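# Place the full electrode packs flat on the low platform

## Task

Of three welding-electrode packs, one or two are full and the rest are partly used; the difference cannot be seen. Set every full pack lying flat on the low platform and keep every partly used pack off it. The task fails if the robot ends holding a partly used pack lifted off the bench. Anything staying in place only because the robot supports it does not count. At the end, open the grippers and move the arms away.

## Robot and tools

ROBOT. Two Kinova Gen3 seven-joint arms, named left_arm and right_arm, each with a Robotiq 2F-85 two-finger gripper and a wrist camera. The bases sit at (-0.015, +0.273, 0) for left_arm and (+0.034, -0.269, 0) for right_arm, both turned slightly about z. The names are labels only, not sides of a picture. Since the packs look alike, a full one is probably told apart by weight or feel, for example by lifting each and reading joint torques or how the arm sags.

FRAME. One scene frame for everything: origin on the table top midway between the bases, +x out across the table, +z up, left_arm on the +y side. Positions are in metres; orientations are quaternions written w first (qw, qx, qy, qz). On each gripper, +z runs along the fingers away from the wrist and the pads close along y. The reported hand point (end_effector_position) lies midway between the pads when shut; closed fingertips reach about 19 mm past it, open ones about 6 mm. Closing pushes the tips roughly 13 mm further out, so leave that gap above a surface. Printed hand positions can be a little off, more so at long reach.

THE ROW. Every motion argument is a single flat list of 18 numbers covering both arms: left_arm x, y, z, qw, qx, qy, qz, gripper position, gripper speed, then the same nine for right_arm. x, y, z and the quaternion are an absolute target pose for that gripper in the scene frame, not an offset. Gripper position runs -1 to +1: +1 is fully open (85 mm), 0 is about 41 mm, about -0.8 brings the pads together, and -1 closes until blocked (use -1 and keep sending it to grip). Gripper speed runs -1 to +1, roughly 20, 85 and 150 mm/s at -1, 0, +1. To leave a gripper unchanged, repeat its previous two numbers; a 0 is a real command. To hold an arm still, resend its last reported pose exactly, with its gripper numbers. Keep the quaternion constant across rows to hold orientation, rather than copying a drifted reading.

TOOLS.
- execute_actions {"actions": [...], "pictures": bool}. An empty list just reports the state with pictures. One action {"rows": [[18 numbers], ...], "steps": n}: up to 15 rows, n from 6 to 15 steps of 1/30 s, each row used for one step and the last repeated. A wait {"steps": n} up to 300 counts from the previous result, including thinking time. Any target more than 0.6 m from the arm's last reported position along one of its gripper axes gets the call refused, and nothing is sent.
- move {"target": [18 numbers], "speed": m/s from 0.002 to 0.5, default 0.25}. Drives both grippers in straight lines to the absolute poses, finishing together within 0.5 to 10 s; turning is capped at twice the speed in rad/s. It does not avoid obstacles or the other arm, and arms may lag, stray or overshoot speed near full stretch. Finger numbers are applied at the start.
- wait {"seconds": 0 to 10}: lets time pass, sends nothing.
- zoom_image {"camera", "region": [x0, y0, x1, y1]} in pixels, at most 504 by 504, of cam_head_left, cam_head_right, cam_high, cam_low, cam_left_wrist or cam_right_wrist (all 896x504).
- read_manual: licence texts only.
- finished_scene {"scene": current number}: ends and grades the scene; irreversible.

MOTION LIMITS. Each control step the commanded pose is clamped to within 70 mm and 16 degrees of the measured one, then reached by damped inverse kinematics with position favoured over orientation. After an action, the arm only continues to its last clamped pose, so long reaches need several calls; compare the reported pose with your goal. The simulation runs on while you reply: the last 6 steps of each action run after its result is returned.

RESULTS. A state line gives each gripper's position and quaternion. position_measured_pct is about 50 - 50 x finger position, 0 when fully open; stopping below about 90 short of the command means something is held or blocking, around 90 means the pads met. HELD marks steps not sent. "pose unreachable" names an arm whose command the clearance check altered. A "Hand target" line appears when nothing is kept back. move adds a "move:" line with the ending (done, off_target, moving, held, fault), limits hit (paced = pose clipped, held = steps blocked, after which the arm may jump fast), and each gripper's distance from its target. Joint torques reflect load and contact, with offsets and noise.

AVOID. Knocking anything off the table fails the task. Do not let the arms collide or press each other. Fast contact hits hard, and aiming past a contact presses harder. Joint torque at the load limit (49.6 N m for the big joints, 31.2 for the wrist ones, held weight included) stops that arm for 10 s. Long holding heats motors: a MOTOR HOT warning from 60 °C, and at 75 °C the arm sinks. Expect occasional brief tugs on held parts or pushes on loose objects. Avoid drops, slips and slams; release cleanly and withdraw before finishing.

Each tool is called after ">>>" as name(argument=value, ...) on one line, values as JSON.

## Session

>>> execute_actions(actions=[])

Scene clock: 0.00 s of 6600.00 s.
left_arm: end_effector_position=(+0.0164, +0.4093, +0.3542) position_measured_pct=0.0 end_effector_quat_wxyz=(+0.333, -0.344, +0.872, +0.105) | right_arm: end_effector_position=(+0.2768, -0.6485, +0.2000) position_measured_pct=0.0 end_effector_quat_wxyz=(+0.001, +0.481, +0.877, +0.001)
Joint positions: left_arm=[-1.577 -0.745 -0.649  2.239  0.275  1.367  0.263] | right_arm=[ 0.818  0.432  0.     1.657 -0.003  1.053  1.517]
Joint velocities: left_arm=[-0.001  0.    -0.001 -0.    -0.     0.001 -0.   ] | right_arm=[-0.    -0.    -0.001  0.    -0.     0.001 -0.002]
Joint torques (N m, as the joint torque sensors report them, + toward a larger angle): no reading
Motor temperatures (°C, as the motors report them): left_arm=[31 36 30 30 38 45 44] | right_arm=[37 33 37 33 41 41 46]
Hand target (left_arm): +0.016, +0.409, +0.354; +0.333, -0.344, +0.872, +0.105
Hand target (right_arm): +0.277, -0.649, +0.200; +0.001, +0.481, +0.877, +0.001
camera_calibration (this result's frames):
cam_left_wrist: T_world_to_cam=[[-0.684978, 0.728513, -0.0086422, -0.290336], [0.548047, 0.52304, 0.652743, -0.400982], [0.480052, 0.442378, -0.75753, 0.226729], [0, 0, 0, 1]] pos_world=[-0.0879581, 0.320943, 0.430983]
cam_right_wrist: T_world_to_cam=[[0.824716, 0.565414, -0.012302, 0.135837], [0.56513, -0.824748, -0.0204642, -0.625169], [-0.0217168, 0.00992488, -0.999715, 0.362021], [0, 0, 0, 1]] pos_world=[0.249137, -0.596004, 0.350796]

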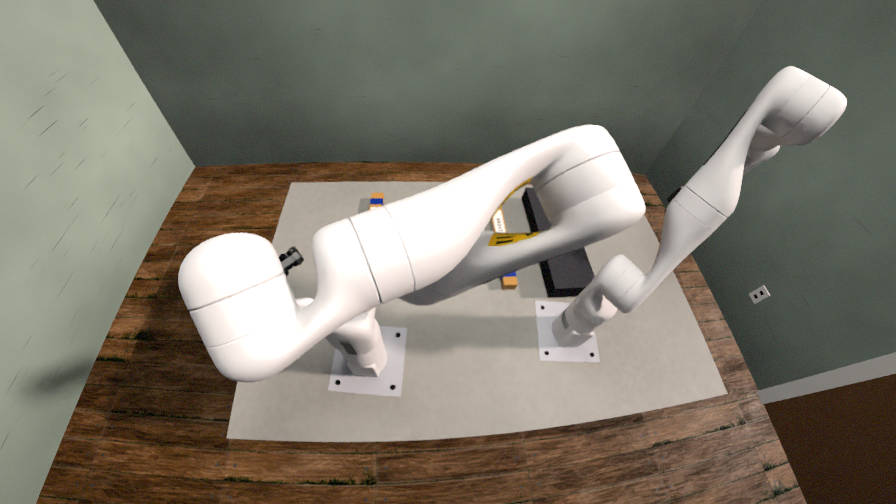

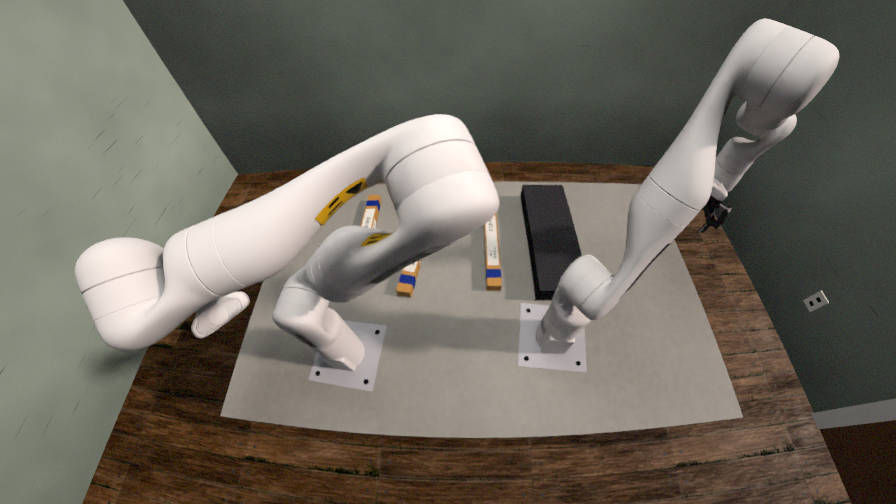

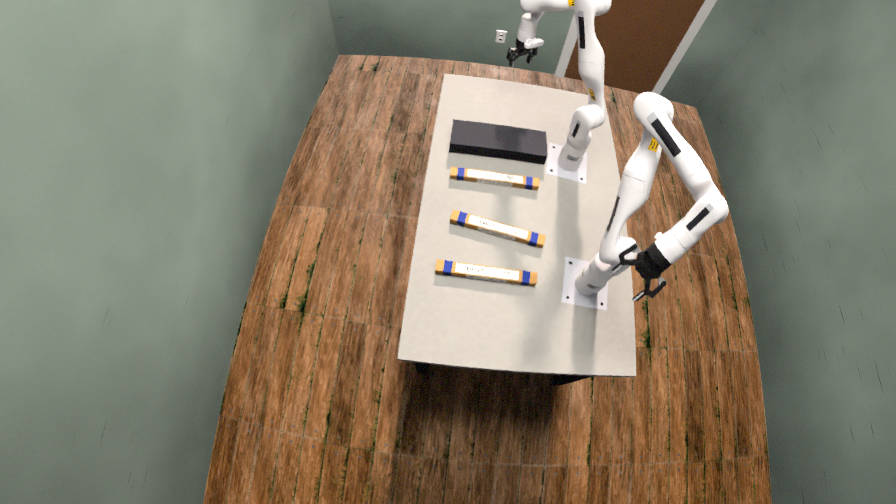

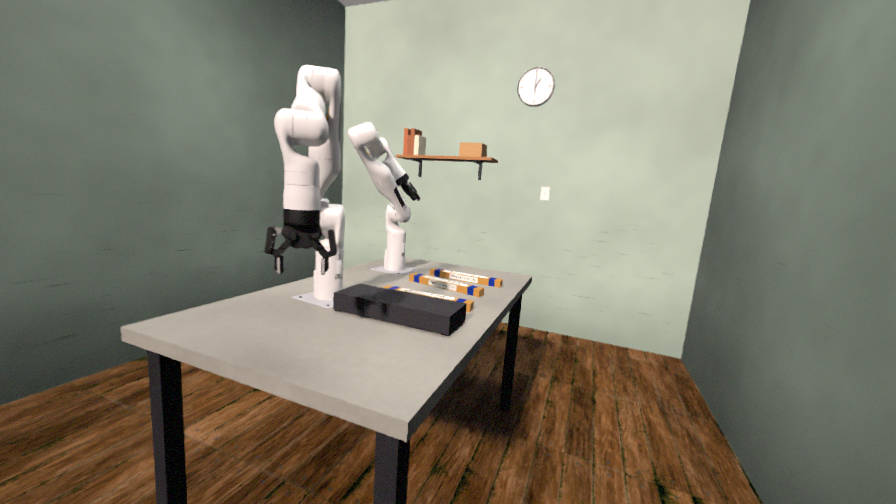

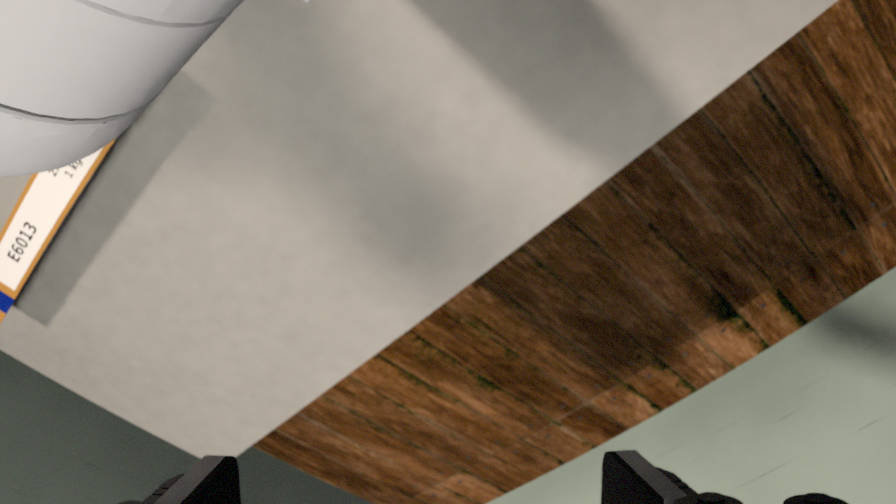

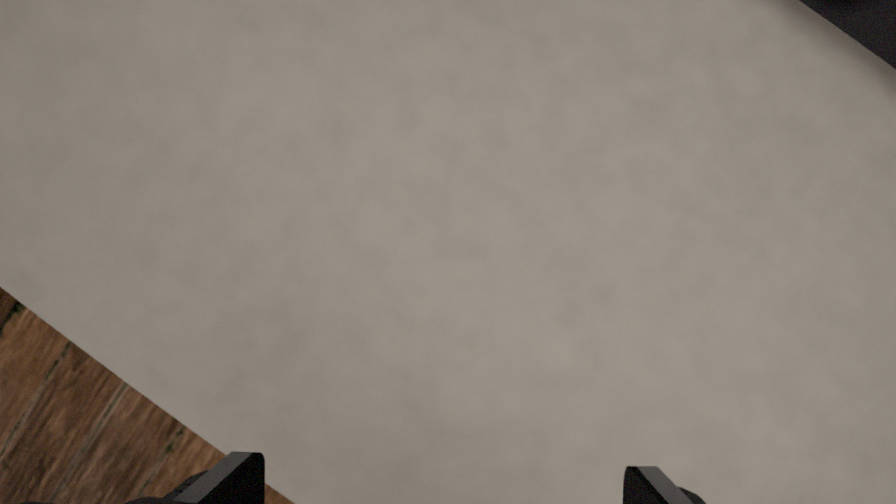

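Packs are roughly at y≈0.27, 0.09 and -0.12.

>>> move(target=[0.35,0.27,0.2,0,0,1,0,1,1,0.35,-0.12,0.2,0,0,1,0,1,1], speed=0.4)

Scene clock: 2.67 s of 6600.00 s.
left_arm: end_effector_position=(+0.3478, +0.2688, +0.1984) position_measured_pct=0.0 end_effector_quat_wxyz=(-0.004, -0.002, +1.000, -0.002) | right_arm: end_effector_position=(+0.3494, -0.1196, +0.1998) position_measured_pct=0.0 end_effector_quat_wxyz=(-0.002, +0.000, +1.000, +0.001)
Joint positions: left_arm=[-2.251 -0.696  1.566  1.956  0.73   1.289  0.734] | right_arm=[-0.13   0.273 -0.63   1.955  0.189  0.974  0.851]
Joint velocities: left_arm=[-0.009 -0.001  0.    -0.    -0.    -0.001  0.   ] | right_arm=[-0.001 -0.     0.001 -0.     0.    -0.    -0.   ]
Joint torques (N m, as the joint torque sensors report them, + toward a larger angle): left_arm=[ 0.03 11.1  -5.37 -6.9  -0.15  0.22  0.14] | right_arm=[  0.3  -11.88  -1.13  -6.68   0.13  -0.05   0.52]
Motor temperatures (°C, as the motors report them): left_arm=[31 36 30 30 38 45 44] | right_arm=[37 33 37 33 41 41 46]
Hand target (left_arm): +0.348, +0.269, +0.198; -0.004, -0.002, +1.000, -0.002
Hand target (right_arm): +0.349, -0.120, +0.200; -0.002, +0.000, +1.000, +0.001
Off the commanded pose (left_arm): 0.003 m, 0 deg.
Off the commanded pose (right_arm): 0.001 m, 0 deg.
Kept back: nothing.
move: done; limits=paced
camera_calibration (this result's frames):
cam_left_wrist: T_world_to_cam=[[0.00687026, 0.999254, 0.0380007, -0.285005], [0.999955, -0.00661806, -0.00675842, -0.291393], [-0.00650188, 0.0380455, -0.999255, 0.337657], [0, 0, 0, 1]] pos_world=[0.295533, 0.270017, 0.346266]
cam_right_wrist: T_world_to_cam=[[-0.0335383, 0.999355, -0.0128568, 0.128717], [0.999174, 0.0332312, -0.023397, -0.278466], [-0.0229547, -0.0136309, -0.999644, 0.355766], [0, 0, 0, 1]] pos_world=[0.290719, -0.114531, 0.350779]

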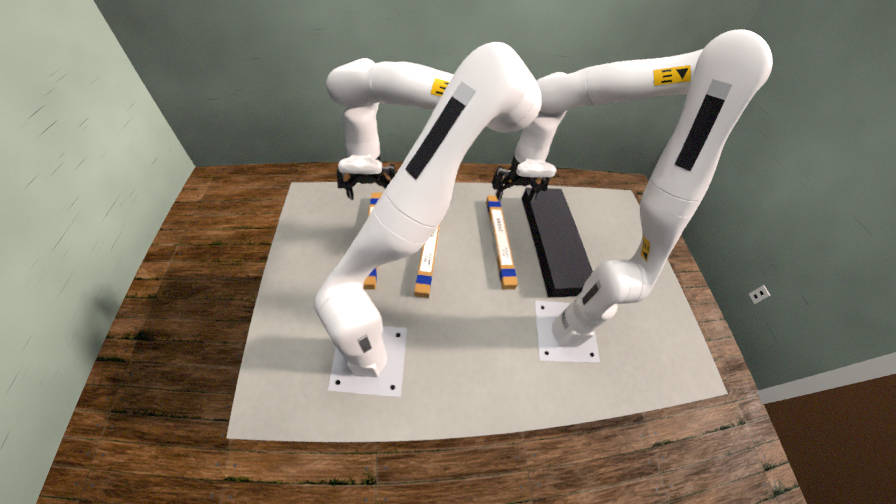

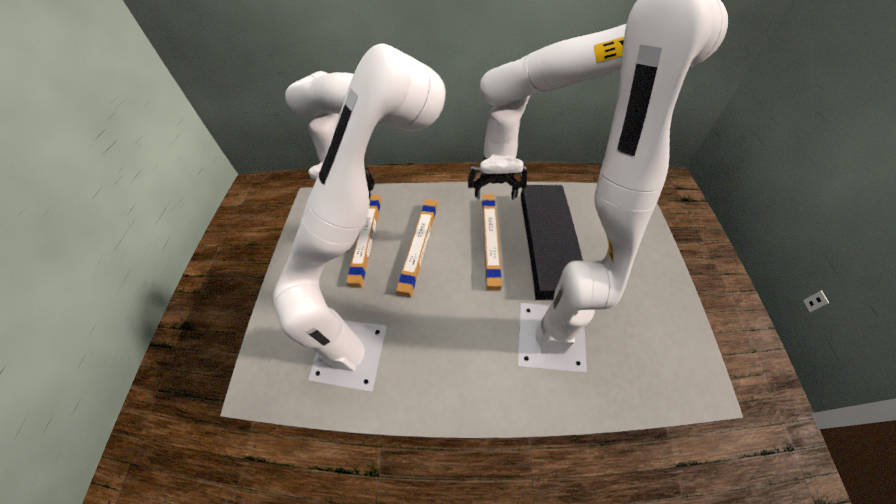

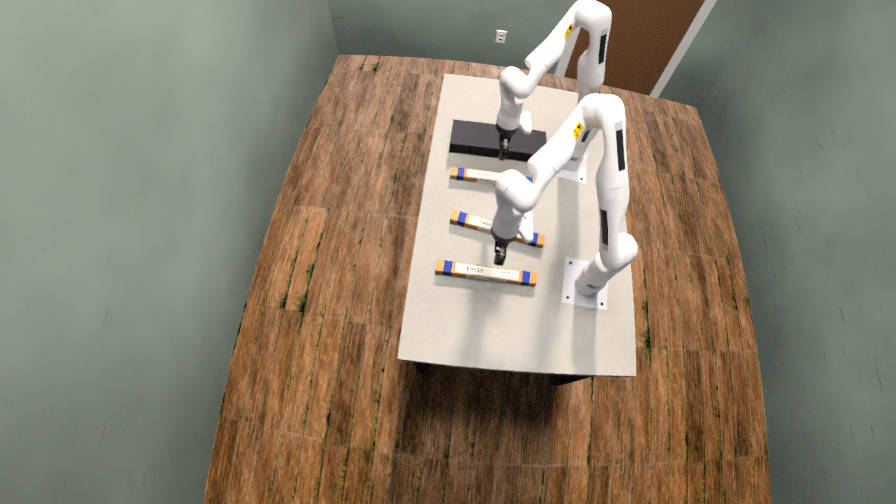

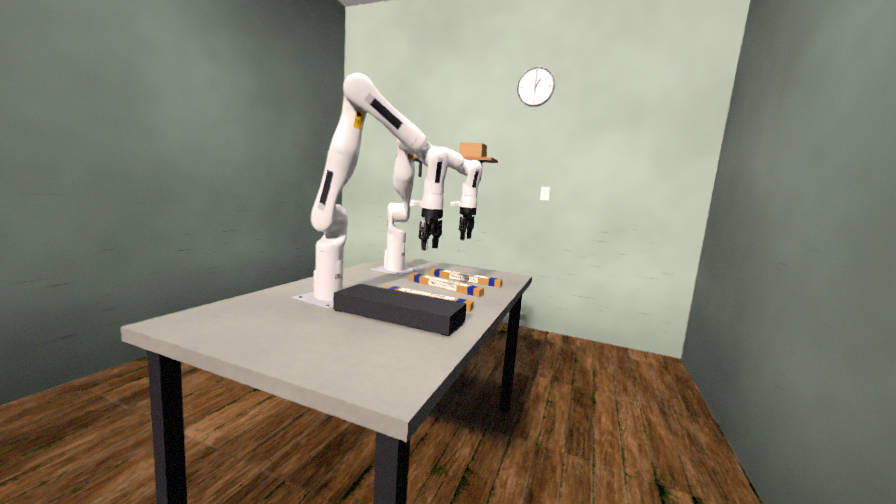

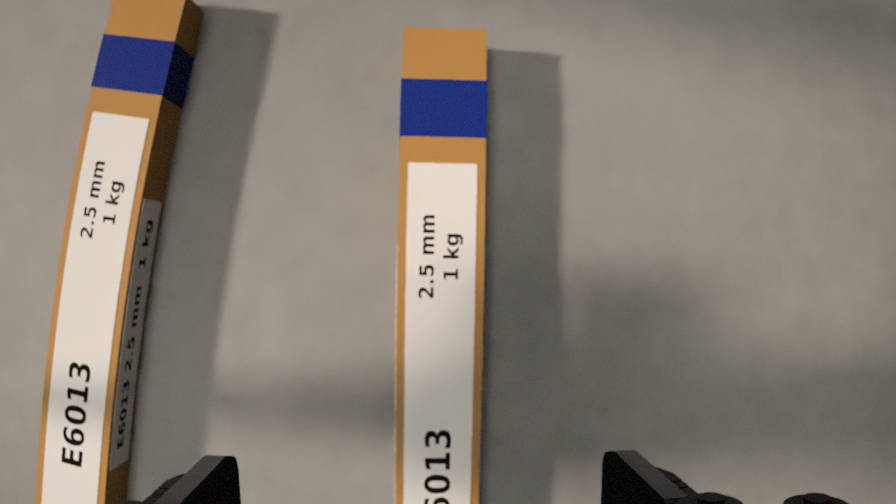

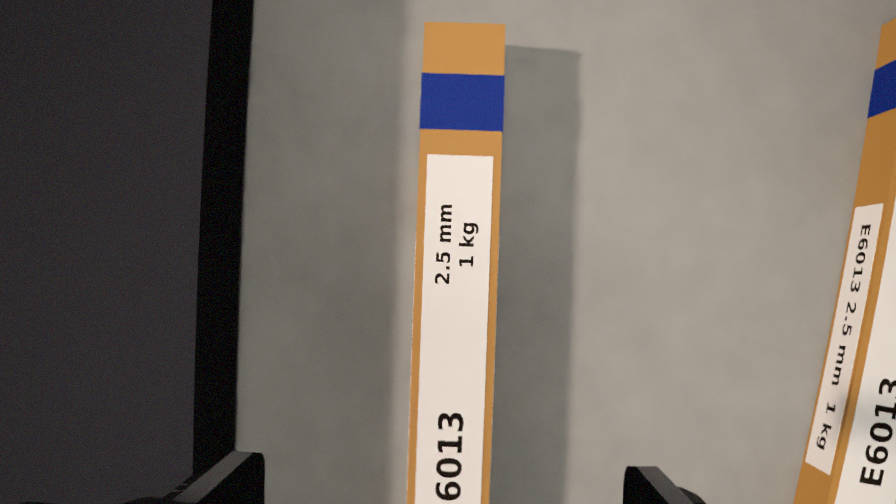

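>>> move(target=[0.365,0.277,0.024,0,0.01,1,0,1,1,0.35,-0.115,0.024,0,0.008,1,0,1,1], speed=0.2)

>>> execute_actions(actions=[{"rows":[[0.365,0.277,0.024,0,0.01,1,0,-1,1,0.35,-0.115,0.024,0,0.008,1,0,-1,1]],"steps":15}])

>>> move(target=[0.365,0.277,0.038,0,0.01,1,0,-1,1,0.35,-0.115,0.038,0,0.008,1,0,-1,1], speed=0.05)

Scene clock: 4.43 s of 6600.00 s.
left_arm: end_effector_position=(+0.3647, +0.2774, +0.0239) position_measured_pct=0.0 end_effector_quat_wxyz=(+0.000, +0.010, +1.000, +0.000) | right_arm: end_effector_position=(+0.3506, -0.1155, +0.0240) position_measured_pct=0.0 end_effector_quat_wxyz=(+0.000, +0.009, +1.000, -0.001)
Joint positions: left_arm=[-2.504 -0.985  1.949  2.109  1.183  0.991  0.409] | right_arm=[-0.366  0.638 -0.394  2.165  0.571  0.439  0.469]
Joint velocities: left_arm=[-0.001 -0.001  0.001  0.    -0.    -0.001  0.   ] | right_arm=[-0.005  0.003 -0.     0.001  0.002  0.    -0.   ]
Joint torques (N m, as the joint torque sensors report them, + toward a larger angle): left_arm=[-0.3  16.08 -5.83 -3.31 -0.04  0.13  0.09] | right_arm=[  0.25 -15.23  -1.22  -2.8    0.16   0.02   0.37]
Motor temperatures (°C, as the motors report them): left_arm=[31 36 30 30 38 45 44] | right_arm=[37 33 37 33 41 41 46]
Hand target (left_arm): +0.365, +0.278, +0.024; +0.000, +0.009, +1.000, +0.000
Hand target (right_arm): +0.350, -0.115, +0.024; +0.000, +0.009, +1.000, -0.001
Off the commanded pose (left_arm): 0.000 m, 0 deg.
Off the commanded pose (right_arm): 0.001 m, 0 deg.
Kept back: nothing.
move: done
camera_calibration (this result's frames):
cam_left_wrist: T_world_to_cam=[[0.0290716, 0.998714, 0.0415356, -0.295046], [0.999576, -0.0291238, 0.000653424, -0.303177], [0.00186226, 0.041499, -0.999137, 0.159124], [0, 0, 0, 1]] pos_world=[0.31133, 0.279234, 0.17144]
cam_right_wrist: T_world_to_cam=[[-0.0162995, 0.99974, -0.0159575, 0.11646], [0.999682, 0.0159877, -0.0194776, -0.286139], [-0.0192175, -0.0162699, -0.999683, 0.17852], [0, 0, 0, 1]] pos_world=[0.291377, -0.108951, 0.174749]

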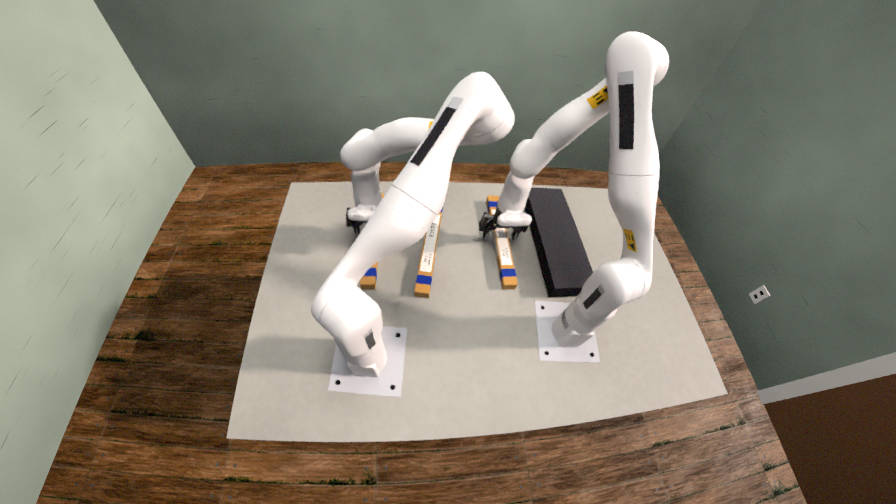

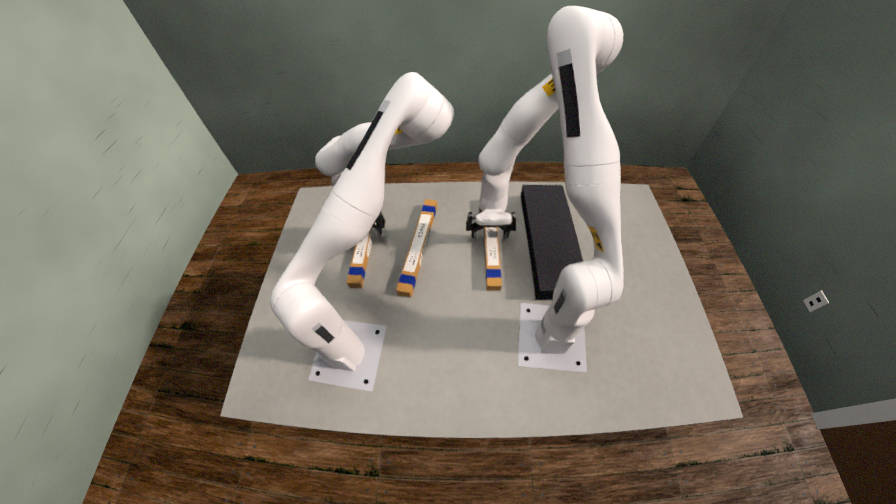

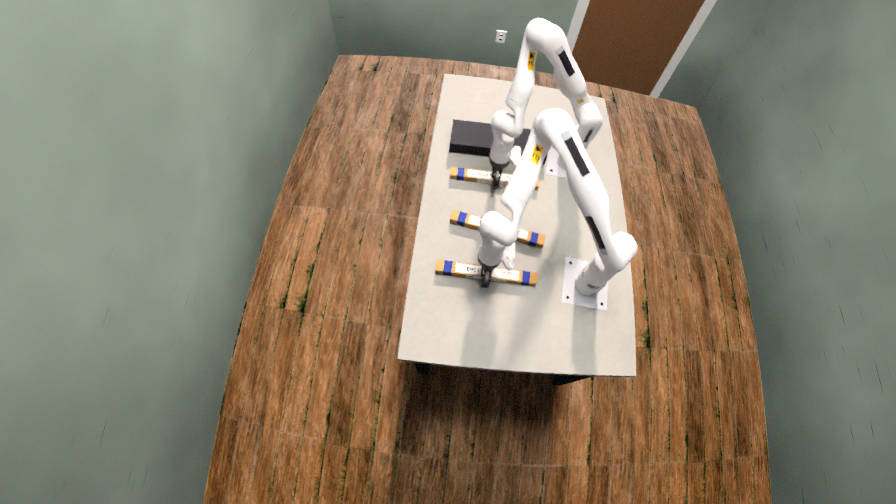

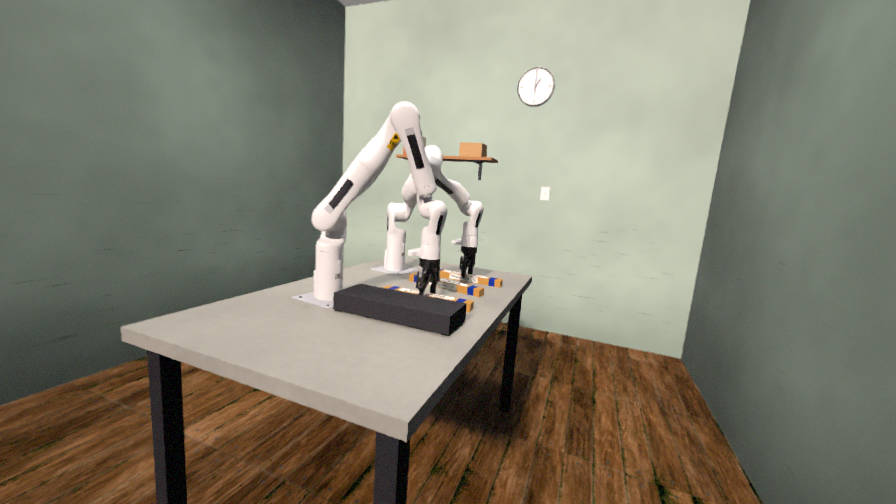

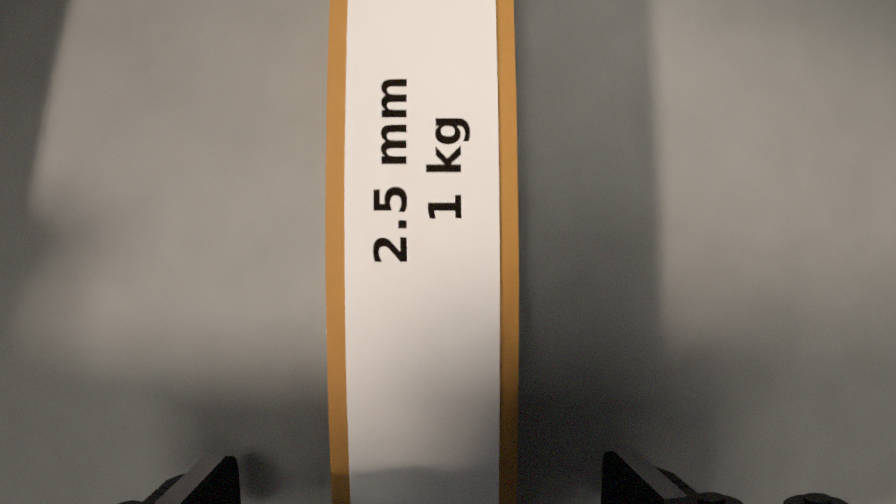

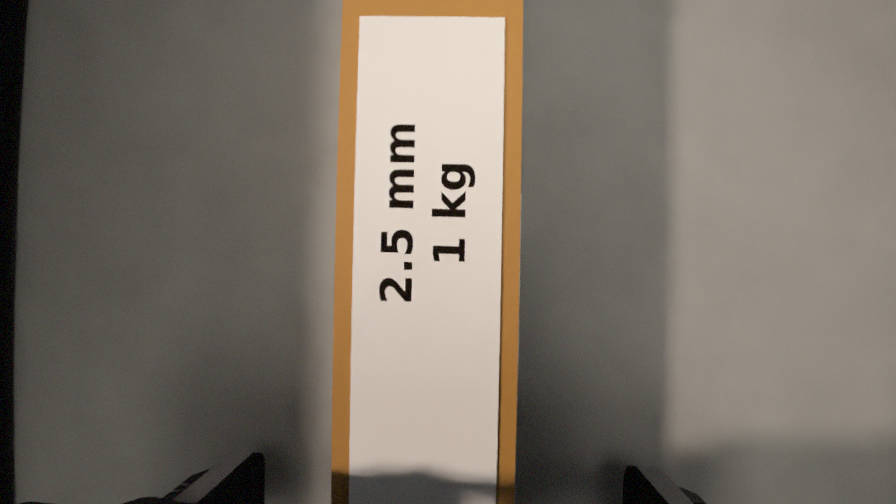

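Scene clock: 4.73 s of 6600.00 s.
left_arm: end_effector_position=(+0.3650, +0.2770, +0.0240) position_measured_pct=32.9 end_effector_quat_wxyz=(+0.000, +0.010, +1.000, -0.000) | right_arm: end_effector_position=(+0.3500, -0.1150, +0.0240) position_measured_pct=32.9 end_effector_quat_wxyz=(+0.000, +0.008, +1.000, +0.000)
Joint positions: left_arm=[-2.503 -0.986  1.949  2.108  1.182  0.992  0.411] | right_arm=[-0.366  0.638 -0.395  2.165  0.57   0.439  0.47 ]
Joint velocities: left_arm=[-0.001 -0.    -0.    -0.    -0.     0.001 -0.   ] | right_arm=[ 0.     0.    -0.     0.001  0.001  0.     0.001]
Joint torques (N m, as the joint torque sensors report them, + toward a larger angle): left_arm=[-0.57 14.78 -5.78 -3.37 -0.01  0.09  0.11] | right_arm=[  0.3  -15.51  -1.41  -2.92   0.1    0.04   0.54]
Motor temperatures (°C, as the motors report them): left_arm=[31 36 30 30 38 45 44] | right_arm=[37 33 37 33 41 41 46]
Steps of this call (steps 1 to 9: the first 9 steps of this action). Readings (end_effector_position | what the end effector reports):
1: left_arm (+0.3647, +0.2773, +0.0239) | right_arm (+0.3505, -0.1154, +0.0240) | left_arm position_measured_pct=0.0 | right_arm position_measured_pct=0.0
2: left_arm (+0.3649, +0.2771, +0.0240) | right_arm (+0.3503, -0.1153, +0.0240) | left_arm position_measured_pct=0.8 | right_arm position_measured_pct=0.8
4: left_arm (+0.3650, +0.2770, +0.0240) | right_arm (+0.3501, -0.1151, +0.0240) | left_arm position_measured_pct=7.5 | right_arm position_measured_pct=7.5
8: left_arm (+0.3650, +0.2770, +0.0240) | right_arm (+0.3500, -0.1150, +0.0240) | left_arm position_measured_pct=27.4 | right_arm position_measured_pct=27.4
9: the state above

Scene clock: 5.77 s of 6600.00 s.
left_arm: end_effector_position=(+0.3650, +0.2771, +0.0379) position_measured_pct=55.2 end_effector_quat_wxyz=(-0.000, +0.010, +1.000, +0.000) | right_arm: end_effector_position=(+0.3498, -0.1148, +0.0379) position_measured_pct=54.8 end_effector_quat_wxyz=(-0.000, +0.008, +1.000, +0.000)
Joint positions: left_arm=[-2.488 -0.96   1.92   2.101  1.14   1.01   0.437] | right_arm=[-0.338  0.606 -0.432  2.157  0.538  0.483  0.498]
Joint velocities: left_arm=[ 0.002  0.004  0.    -0.    -0.     0.001  0.001] | right_arm=[ 0.005 -0.003  0.001  0.001 -0.001  0.002  0.001]
Joint torques (N m, as the joint torque sensors report them, + toward a larger angle): left_arm=[-0.62 17.48 -7.76 -4.68  0.02 -0.04  0.  ] | right_arm=[  0.06 -18.63  -1.96  -4.41   0.28   0.     0.47]
Motor temperatures (°C, as the motors report them): left_arm=[31 36 30 30 38 45 44] | right_arm=[37 33 37 33 41 41 46]
Hand target (left_arm): +0.365, +0.277, +0.038; -0.000, +0.010, +1.000, -0.000
Hand target (right_arm): +0.350, -0.115, +0.038; -0.000, +0.008, +1.000, +0.000
Off your previous action's commanded pose (left_arm): 0.001 m, 0 deg at its last step (step 6 of this call).
Off your previous action's commanded pose (right_arm): 0.001 m, 0 deg at its last step (step 6 of this call).
Off the commanded pose (left_arm): 0.000 m, 0 deg.
Off the commanded pose (right_arm): 0.000 m, 0 deg.
Kept back: nothing.
move: done
camera_calibration (this result's frames):
cam_left_wrist: T_world_to_cam=[[0.0298229, 0.998686, 0.0416809, -0.295663], [0.999554, -0.0298515, 0.0000656574, -0.303281], [0.00130981, 0.0416604, -0.999131, 0.173262], [0, 0, 0, 1]] pos_world=[0.311736, 0.279003, 0.185455]
cam_right_wrist: T_world_to_cam=[[-0.0183977, 0.999722, -0.014772, 0.116701], [0.999622, 0.0180898, -0.0207143, -0.284786], [-0.0204413, -0.0151475, -0.999676, 0.192907], [0, 0, 0, 1]] pos_world=[0.290769, -0.108594, 0.18867]

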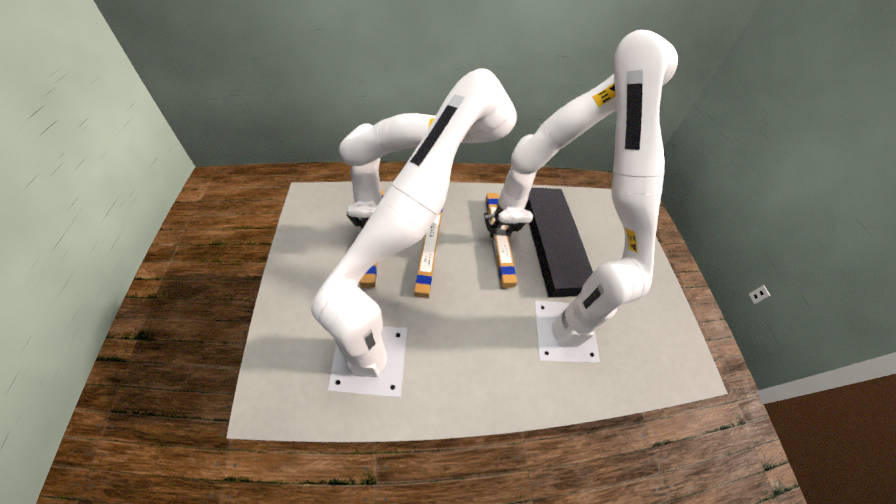

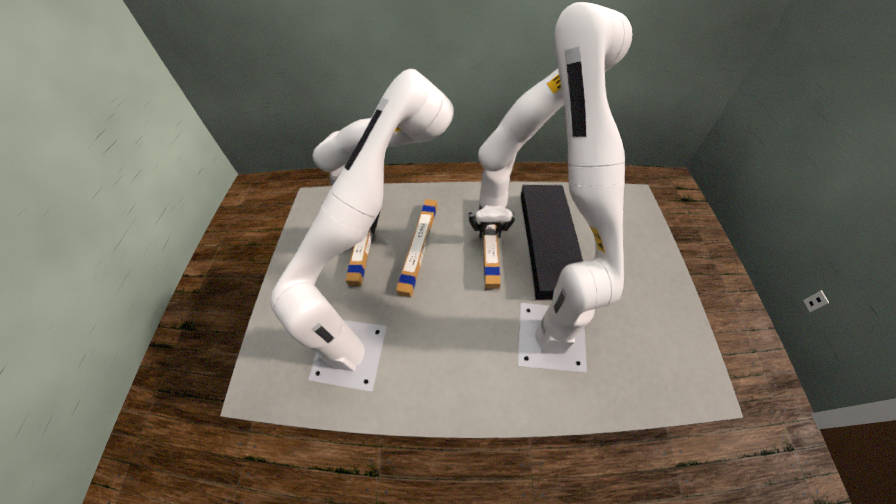

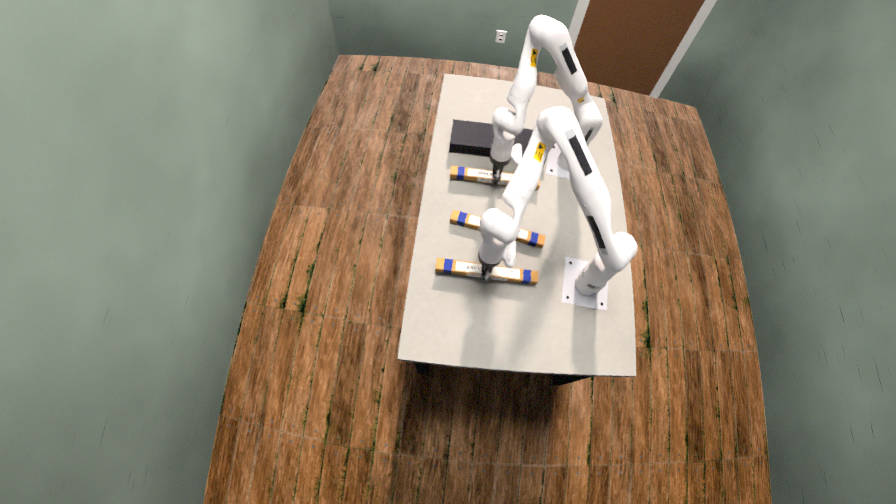

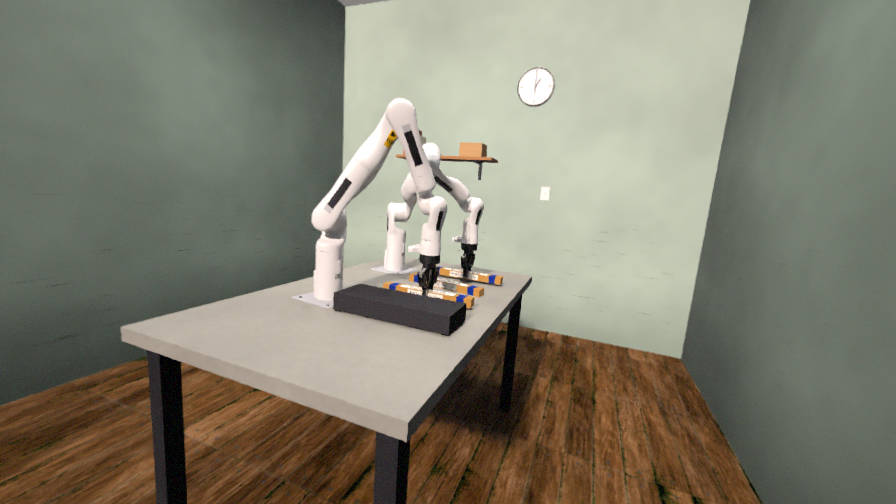

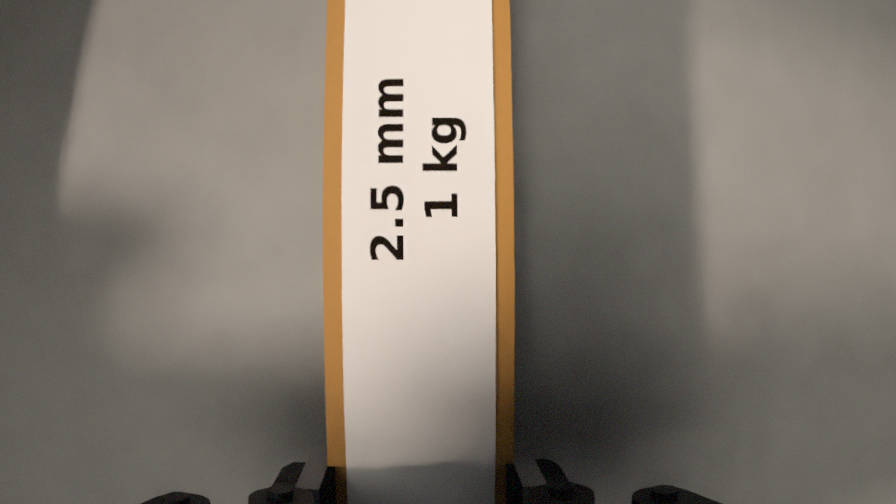

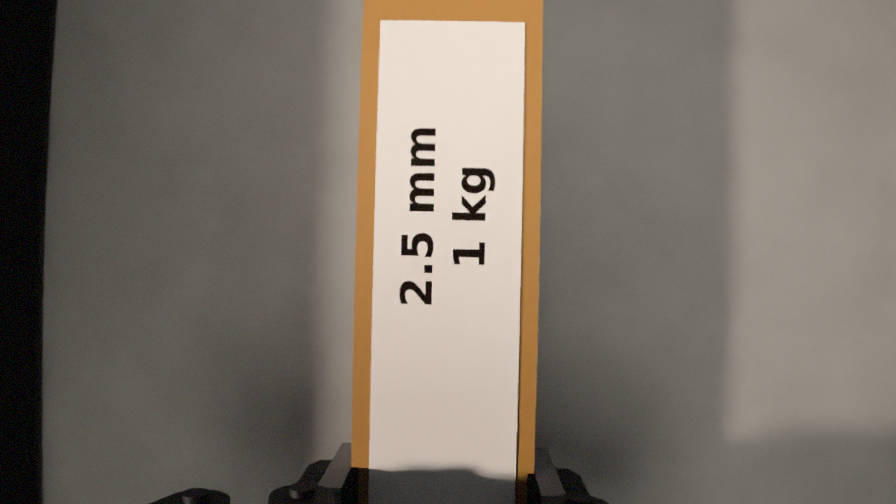

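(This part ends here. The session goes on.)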